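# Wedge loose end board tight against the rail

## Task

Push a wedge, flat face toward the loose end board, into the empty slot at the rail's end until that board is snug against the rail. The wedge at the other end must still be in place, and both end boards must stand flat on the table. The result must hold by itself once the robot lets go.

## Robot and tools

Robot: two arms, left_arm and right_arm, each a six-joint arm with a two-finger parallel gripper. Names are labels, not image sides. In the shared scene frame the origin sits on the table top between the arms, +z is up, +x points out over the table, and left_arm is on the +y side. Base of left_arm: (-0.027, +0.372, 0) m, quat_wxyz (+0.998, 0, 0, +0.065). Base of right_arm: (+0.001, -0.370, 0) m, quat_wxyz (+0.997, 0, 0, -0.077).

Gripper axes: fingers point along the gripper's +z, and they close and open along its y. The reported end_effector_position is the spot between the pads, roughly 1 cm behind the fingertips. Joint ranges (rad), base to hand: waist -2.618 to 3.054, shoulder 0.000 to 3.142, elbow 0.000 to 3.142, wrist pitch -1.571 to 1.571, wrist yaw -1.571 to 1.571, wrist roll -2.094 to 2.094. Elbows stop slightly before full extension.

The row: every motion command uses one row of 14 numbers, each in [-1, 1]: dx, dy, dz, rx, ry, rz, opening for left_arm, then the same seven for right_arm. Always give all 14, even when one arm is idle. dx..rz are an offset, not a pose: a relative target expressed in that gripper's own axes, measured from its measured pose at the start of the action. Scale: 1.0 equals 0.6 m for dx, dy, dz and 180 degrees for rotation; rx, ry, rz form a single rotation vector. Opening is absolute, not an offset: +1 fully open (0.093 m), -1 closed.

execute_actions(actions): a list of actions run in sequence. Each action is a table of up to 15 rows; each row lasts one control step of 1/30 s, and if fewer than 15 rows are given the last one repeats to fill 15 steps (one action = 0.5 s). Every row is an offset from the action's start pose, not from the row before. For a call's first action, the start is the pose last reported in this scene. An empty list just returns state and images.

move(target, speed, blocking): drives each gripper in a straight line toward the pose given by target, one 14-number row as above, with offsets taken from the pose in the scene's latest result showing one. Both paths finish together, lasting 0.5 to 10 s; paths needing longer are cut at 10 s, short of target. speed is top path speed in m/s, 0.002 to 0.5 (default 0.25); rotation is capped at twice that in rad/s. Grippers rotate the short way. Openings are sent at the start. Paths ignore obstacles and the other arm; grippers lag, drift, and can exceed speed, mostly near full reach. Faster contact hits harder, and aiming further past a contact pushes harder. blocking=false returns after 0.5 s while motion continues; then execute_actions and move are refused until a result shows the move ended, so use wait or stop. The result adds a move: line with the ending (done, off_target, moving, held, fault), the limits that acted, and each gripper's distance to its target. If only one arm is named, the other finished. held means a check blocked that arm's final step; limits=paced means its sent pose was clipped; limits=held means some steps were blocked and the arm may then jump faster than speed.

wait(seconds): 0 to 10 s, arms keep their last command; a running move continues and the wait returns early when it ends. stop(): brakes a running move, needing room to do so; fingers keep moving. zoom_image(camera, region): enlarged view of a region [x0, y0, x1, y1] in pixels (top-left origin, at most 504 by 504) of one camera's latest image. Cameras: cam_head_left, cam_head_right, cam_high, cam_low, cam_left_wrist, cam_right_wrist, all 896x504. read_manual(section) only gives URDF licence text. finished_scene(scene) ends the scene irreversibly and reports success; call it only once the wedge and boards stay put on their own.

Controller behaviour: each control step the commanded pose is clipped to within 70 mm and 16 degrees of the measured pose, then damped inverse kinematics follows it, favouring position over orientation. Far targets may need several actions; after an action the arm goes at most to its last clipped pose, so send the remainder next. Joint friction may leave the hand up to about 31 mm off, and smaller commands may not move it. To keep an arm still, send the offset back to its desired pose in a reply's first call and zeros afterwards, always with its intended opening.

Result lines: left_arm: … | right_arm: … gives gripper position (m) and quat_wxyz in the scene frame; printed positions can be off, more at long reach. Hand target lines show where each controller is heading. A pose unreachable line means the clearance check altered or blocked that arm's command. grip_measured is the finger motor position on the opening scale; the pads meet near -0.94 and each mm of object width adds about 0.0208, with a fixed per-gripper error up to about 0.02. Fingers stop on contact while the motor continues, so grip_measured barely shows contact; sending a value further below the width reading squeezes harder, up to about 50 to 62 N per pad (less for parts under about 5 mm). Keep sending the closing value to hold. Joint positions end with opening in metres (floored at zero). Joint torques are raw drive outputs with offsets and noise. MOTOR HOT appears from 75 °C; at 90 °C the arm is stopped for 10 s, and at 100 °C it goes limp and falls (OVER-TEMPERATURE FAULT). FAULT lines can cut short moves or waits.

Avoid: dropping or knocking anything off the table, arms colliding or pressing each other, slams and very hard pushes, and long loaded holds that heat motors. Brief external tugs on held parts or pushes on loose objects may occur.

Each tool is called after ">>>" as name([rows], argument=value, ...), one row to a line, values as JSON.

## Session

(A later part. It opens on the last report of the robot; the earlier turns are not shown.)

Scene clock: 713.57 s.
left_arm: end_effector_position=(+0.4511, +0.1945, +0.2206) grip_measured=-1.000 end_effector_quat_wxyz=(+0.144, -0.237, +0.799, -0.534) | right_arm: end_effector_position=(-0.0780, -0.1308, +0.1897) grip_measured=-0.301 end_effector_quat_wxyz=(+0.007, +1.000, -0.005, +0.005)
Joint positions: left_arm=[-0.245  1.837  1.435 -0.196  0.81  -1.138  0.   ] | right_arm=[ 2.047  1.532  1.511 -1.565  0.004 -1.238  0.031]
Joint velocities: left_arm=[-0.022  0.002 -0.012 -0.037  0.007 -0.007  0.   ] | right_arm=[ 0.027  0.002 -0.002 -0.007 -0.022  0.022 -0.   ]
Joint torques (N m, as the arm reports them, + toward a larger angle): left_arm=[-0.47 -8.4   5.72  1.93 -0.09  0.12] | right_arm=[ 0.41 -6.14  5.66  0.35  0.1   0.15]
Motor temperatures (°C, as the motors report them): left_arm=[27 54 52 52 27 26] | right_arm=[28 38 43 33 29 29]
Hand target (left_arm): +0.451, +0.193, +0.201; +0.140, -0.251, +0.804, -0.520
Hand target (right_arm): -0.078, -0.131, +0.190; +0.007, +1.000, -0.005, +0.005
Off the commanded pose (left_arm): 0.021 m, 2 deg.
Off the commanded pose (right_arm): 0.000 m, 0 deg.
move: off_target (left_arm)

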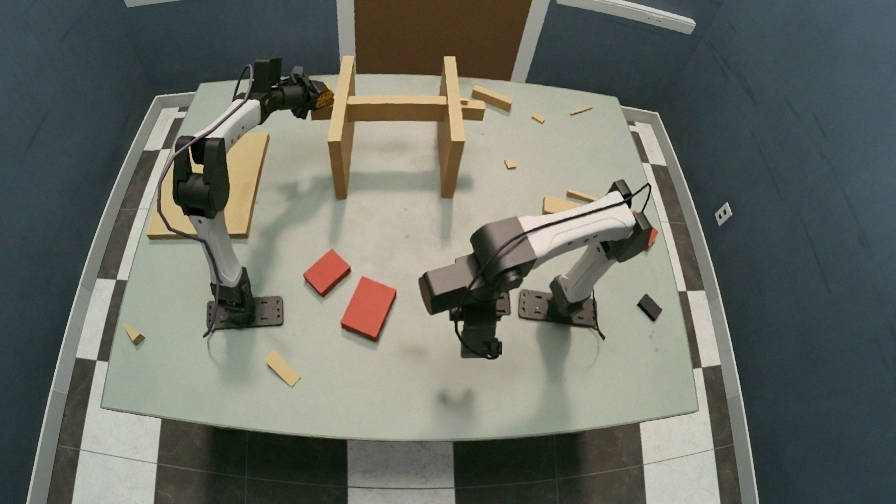

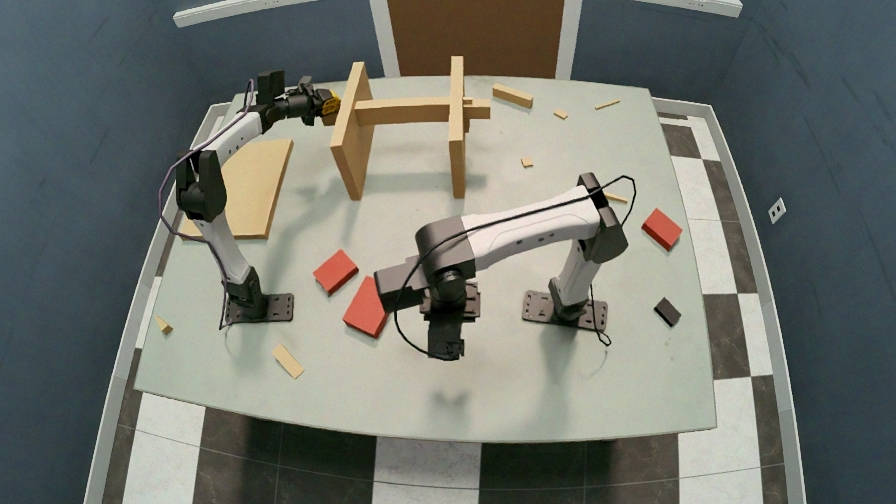

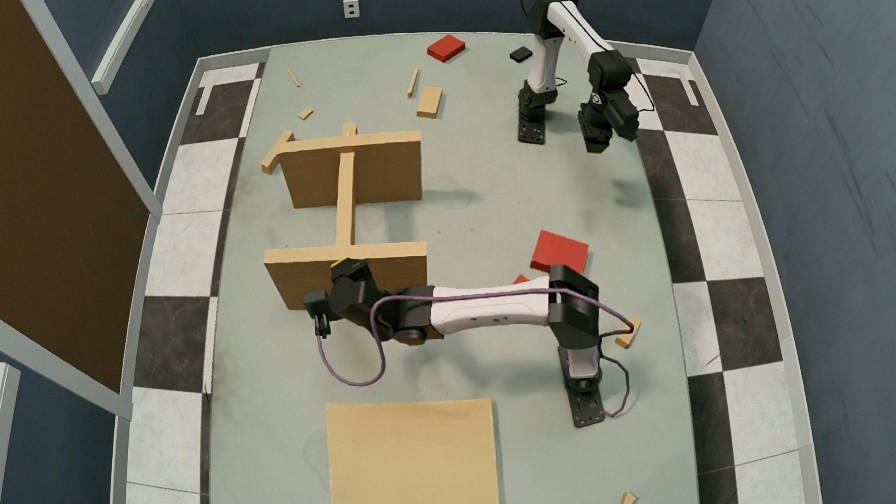

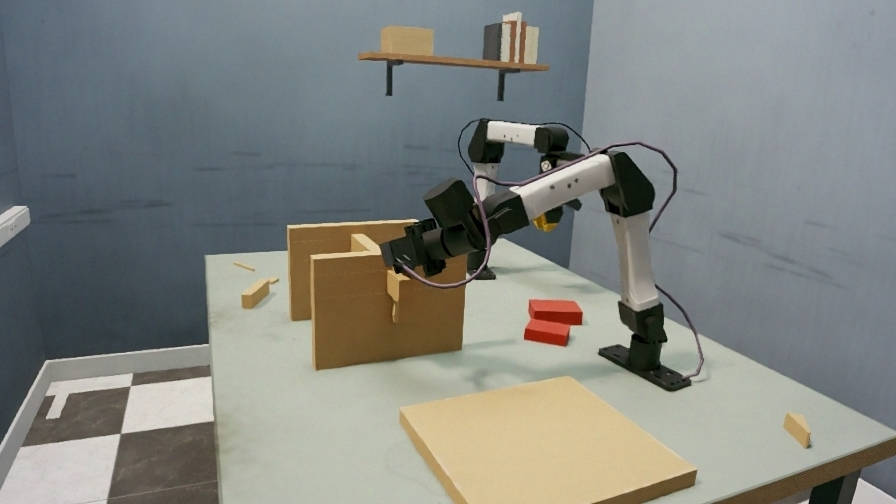

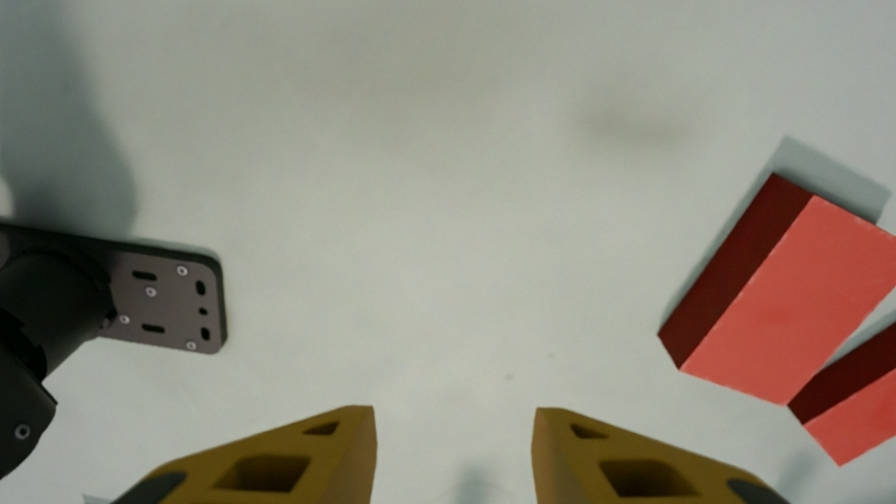

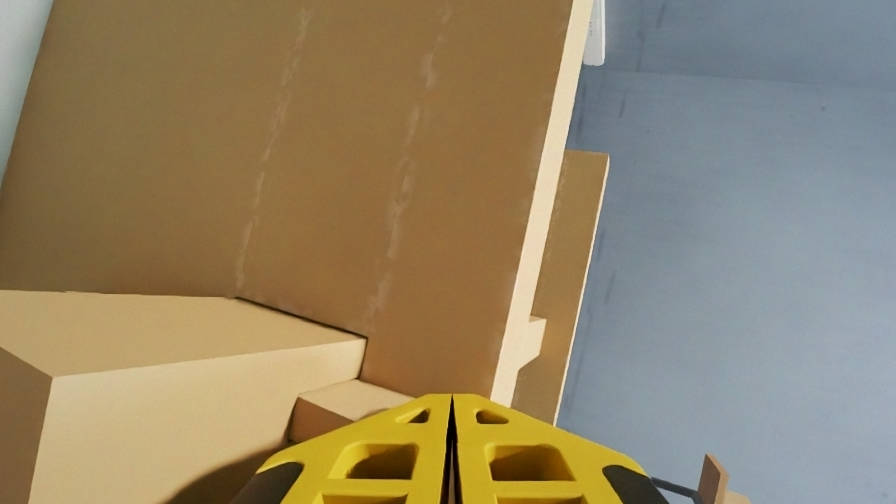

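>>> move(target=[0.0, 0.052, 0.0266, 0, 0, 0, -1, 0, 0, 0, 0, 0, 0, -0.3], speed=0.02)

Scene clock: 724.87 s.
left_arm: end_effector_position=(+0.4502, +0.1946, +0.2202) grip_measured=-1.000 end_effector_quat_wxyz=(+0.157, -0.207, +0.787, -0.560) | right_arm: end_effector_position=(-0.0780, -0.1308, +0.1897) grip_measured=-0.301 end_effector_quat_wxyz=(+0.007, +1.000, -0.005, +0.005)
Joint positions: left_arm=[-0.232  1.836  1.371 -0.061  0.868 -1.138  0.   ] | right_arm=[ 2.047  1.532  1.511 -1.565  0.004 -1.238  0.031]
Joint velocities: left_arm=[ 0.017 -0.007  0.007  0.051  0.037  0.037  0.   ] | right_arm=[ 0.007 -0.012 -0.002 -0.066  0.066  0.081 -0.   ]
Joint torques (N m, as the arm reports them, + toward a larger angle): left_arm=[-1.03 -7.33  5.1   1.71 -0.34  0.17] | right_arm=[ 0.41 -6.13  5.67  0.34  0.1   0.15]
Motor temperatures (°C, as the motors report them): left_arm=[27 54 50 52 27 26] | right_arm=[28 38 43 32 29 29]
Hand target (left_arm): +0.450, +0.193, +0.186; +0.144, -0.236, +0.799, -0.533
Hand target (right_arm): -0.078, -0.131, +0.190; +0.007, +1.000, -0.005, +0.005
Off the commanded pose (left_arm): 0.035 m, 5 deg.
Off the commanded pose (right_arm): 0.000 m, 0 deg.
move: off_target (left_arm)

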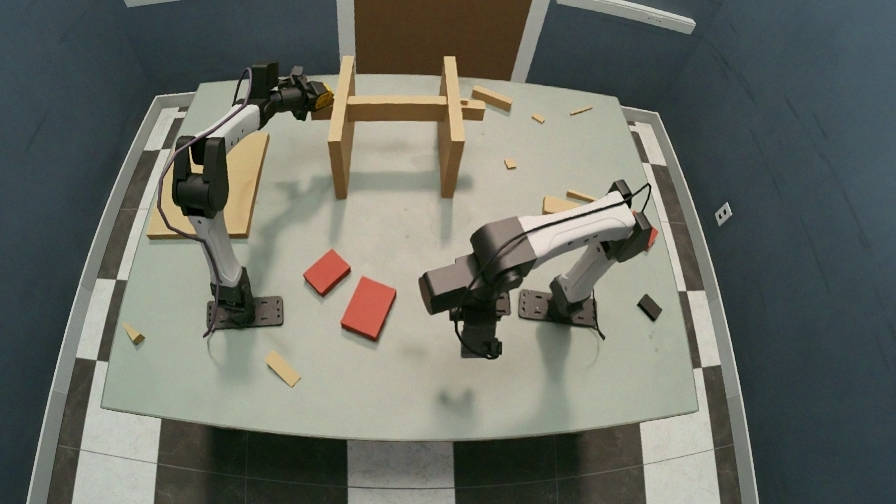

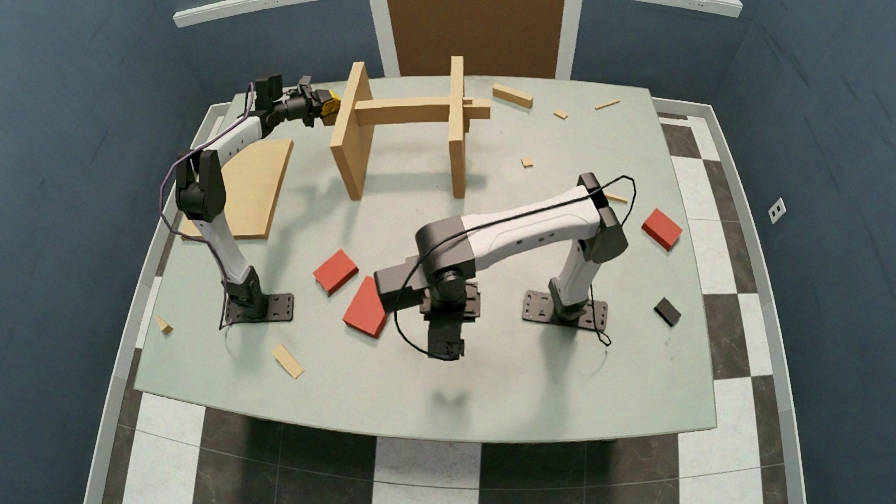

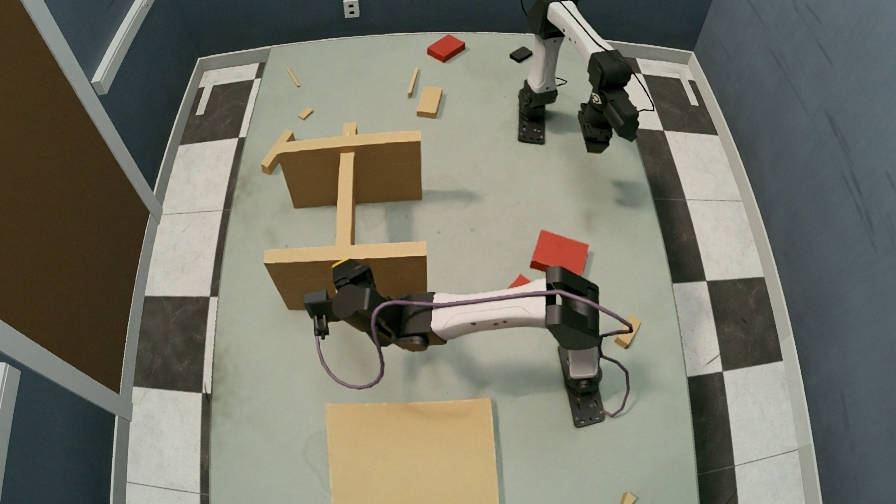

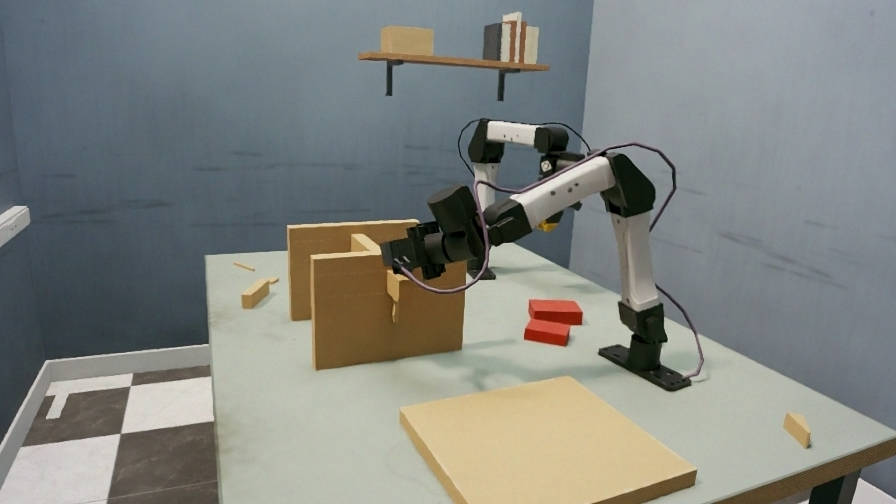

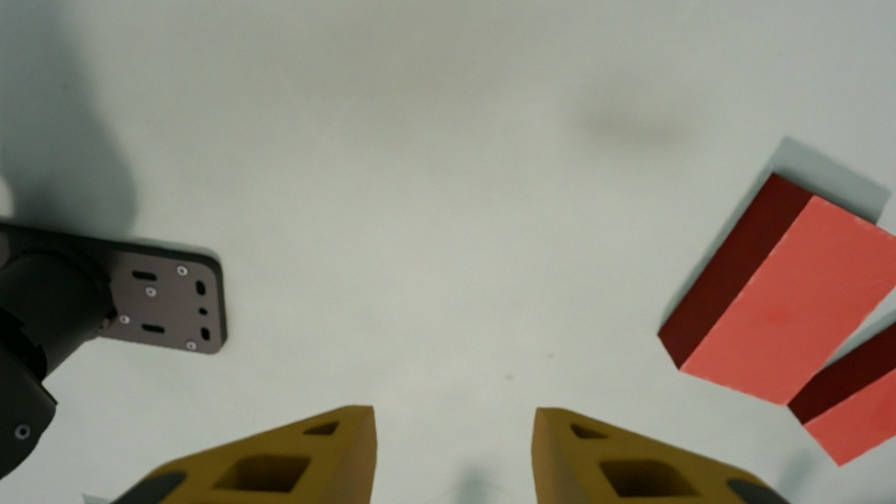

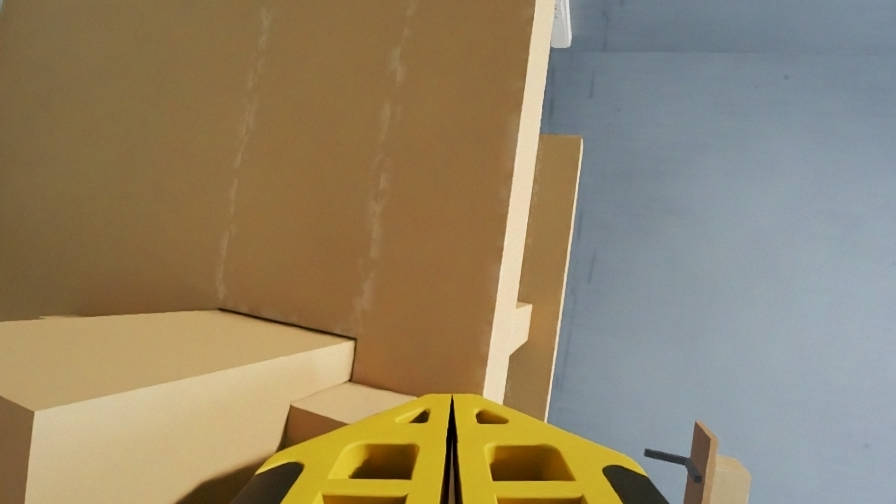

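>>> move(target=[0.0144, -0.0607, -0.1324, 0, 0, 0, -1, 0, 0, 0, 0, 0, 0, -0.3], speed=0.08)

>>> zoom_image(camera="cam_head_left", region=[290, 40, 520, 220])

>>> zoom_image(camera="cam_low", region=[270, 200, 490, 390])

>>> zoom_image(camera="cam_high", region=[250, 110, 450, 320])

Scene clock: 734.27 s.
left_arm: end_effector_position=(+0.4098, +0.2398, +0.2640) grip_measured=-1.000 end_effector_quat_wxyz=(+0.140, -0.220, +0.789, -0.557) | right_arm: end_effector_position=(-0.0780, -0.1308, +0.1897) grip_measured=-0.301 end_effector_quat_wxyz=(+0.007, +1.000, -0.005, +0.005)
Joint positions: left_arm=[-0.117  1.676  1.394 -0.361  0.967 -1.043  0.   ] | right_arm=[ 2.047  1.532  1.511 -1.565  0.004 -1.238  0.031]
Joint velocities: left_arm=[-0.002 -0.002  0.002 -0.022 -0.007  0.022  0.   ] | right_arm=[ 0.007 -0.022  0.007 -0.022  0.007 -0.022  0.001]
Joint torques (N m, as the arm reports them, + toward a larger angle): left_arm=[ 0.97 -9.53  9.77  1.63  0.3   0.27] | right_arm=[ 0.39 -6.12  5.66  0.34  0.1   0.15]
Motor temperatures (°C, as the motors report them): left_arm=[27 54 49 52 27 26] | right_arm=[28 38 43 32 29 29]
Hand target (left_arm): +0.409, +0.243, +0.280; +0.157, -0.208, +0.786, -0.561
Hand target (right_arm): -0.078, -0.131, +0.190; +0.007, +1.000, -0.005, +0.005
Off the commanded pose (left_arm): 0.017 m, 2 deg.
Off the commanded pose (right_arm): 0.000 m, 0 deg.
move: off_target (left_arm)

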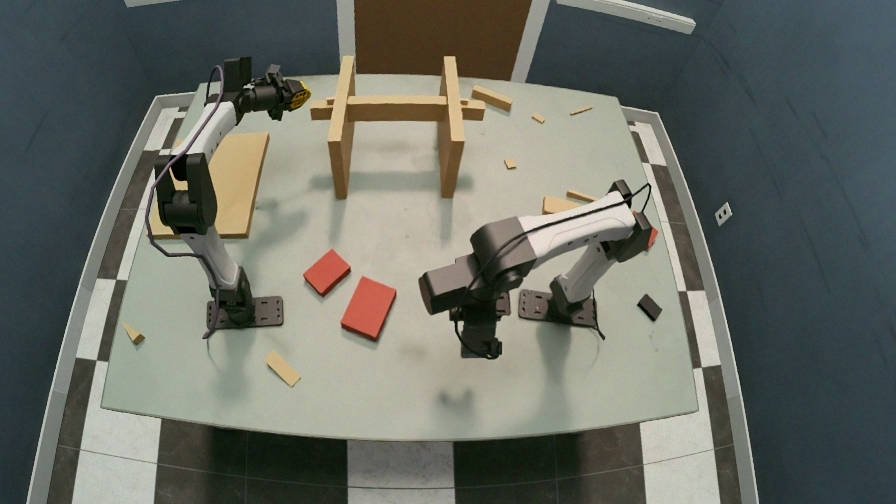

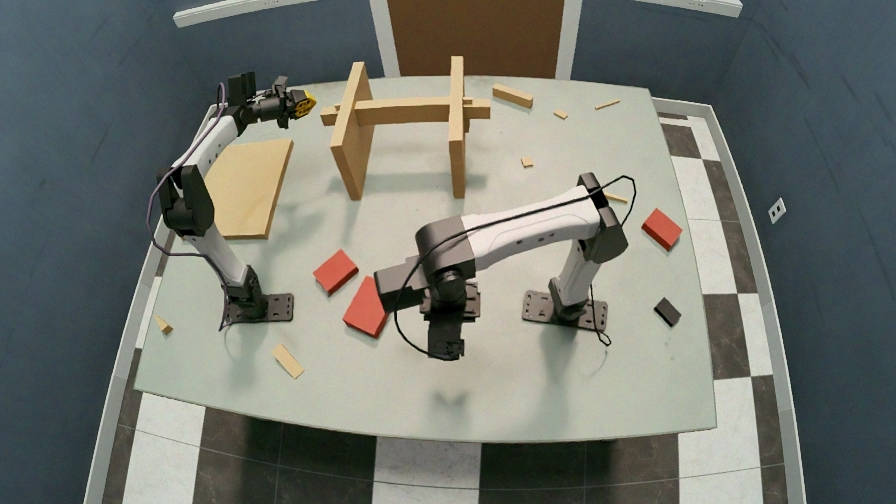

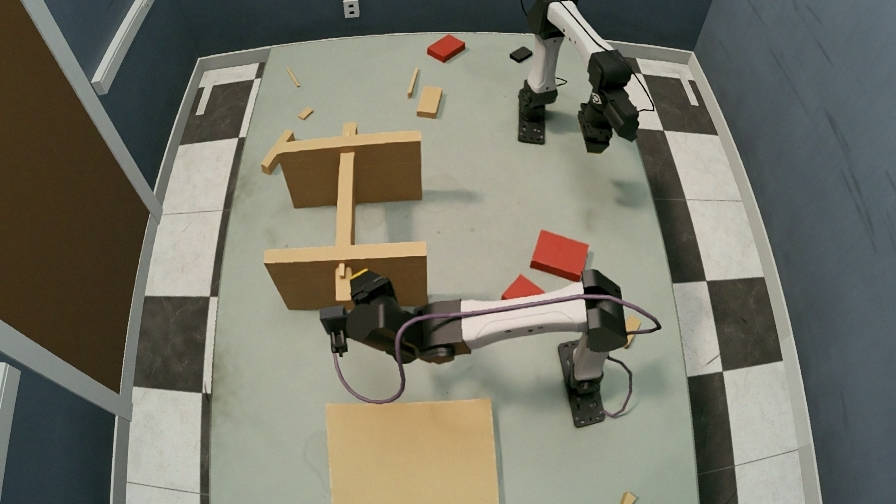

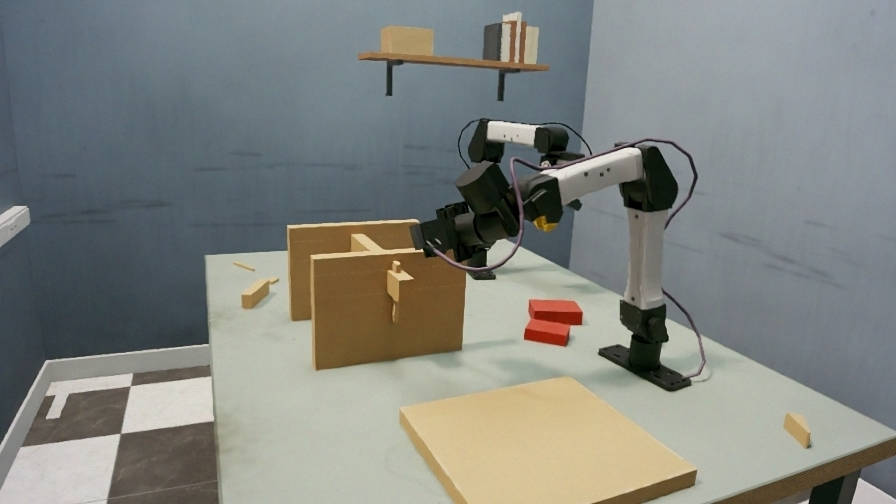

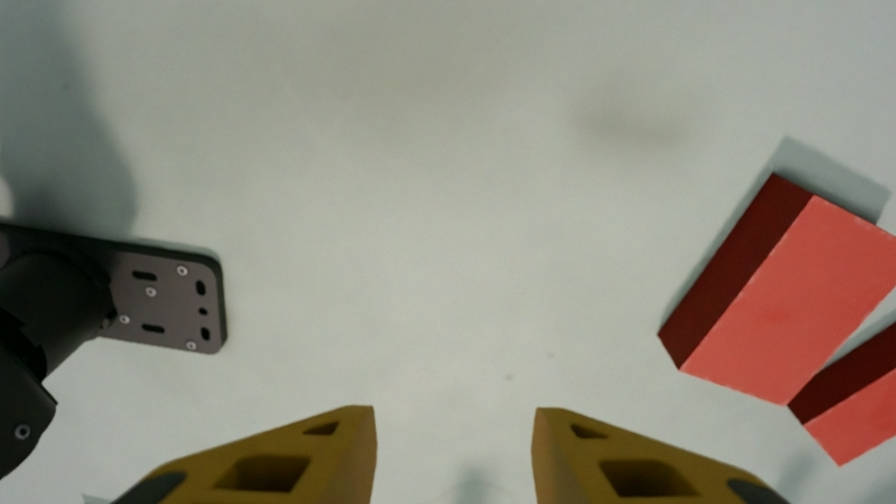

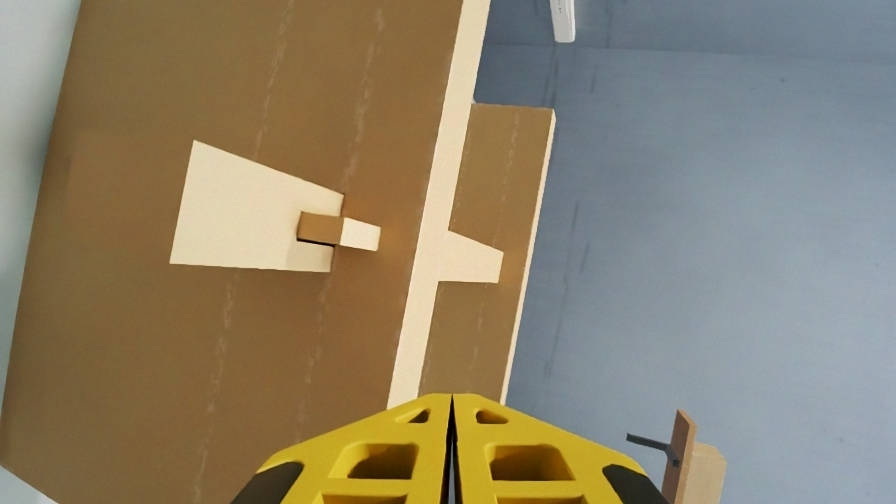

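Region (290, 40, 520, 220) of cam_head_left's 896x504 image, scaled by 2.191, with more detail than that image has; it fills the top 394 rows of this view, and the rest is white.

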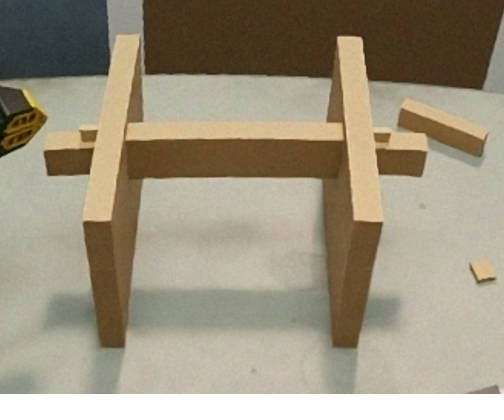

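Region (270, 200, 490, 390) of cam_low's 896x504 image, scaled by 2.291, with more detail than that image has; it fills the top 435 rows of this view, and the rest is white.

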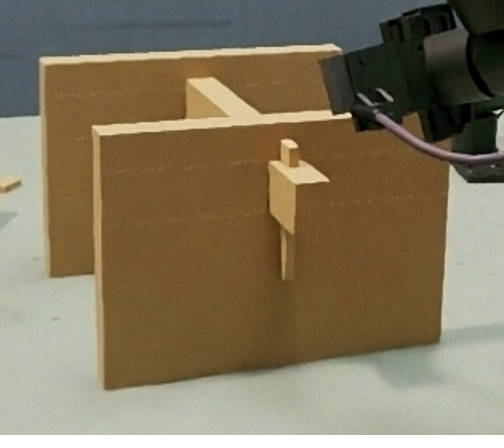

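Region (250, 110, 450, 320) of cam_high's 896x504 image, scaled by 2.400, with more detail than that image has; it fills the left 480 columns of this view, and the rest is white.

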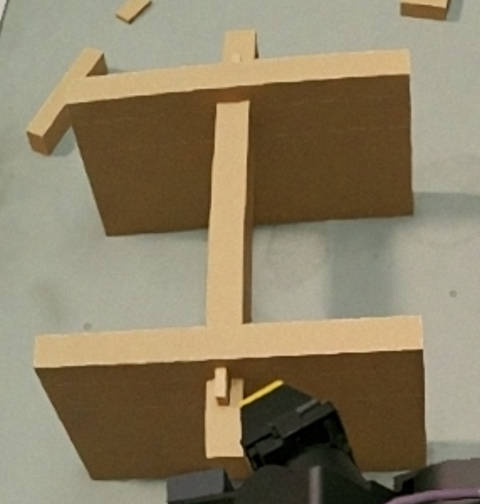

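>>> zoom_image(camera="cam_head_right", region=[310, 60, 410, 140])

>>> zoom_image(camera="cam_head_left", region=[400, 60, 500, 140])

Region (310, 60, 410, 140) of cam_head_right's 896x504 image, scaled by 5.040, with more detail than that image has; it fills the top 403 rows of this view, and the rest is white.

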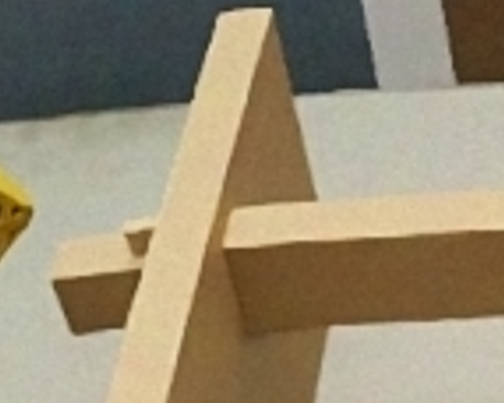

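Region (400, 60, 500, 140) of cam_head_left's 896x504 image, scaled by 5.040, with more detail than that image has; it fills the top 403 rows of this view, and the rest is white.

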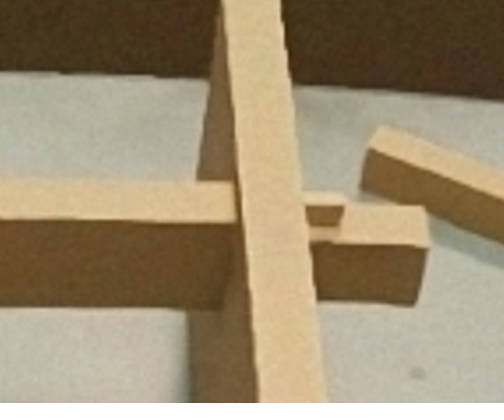

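The board sits tight against the rail. Both wedges are seated at similar heights, and both boards stand flat.

>>> finished_scene(scene=2)

The scene is finished: the task was done.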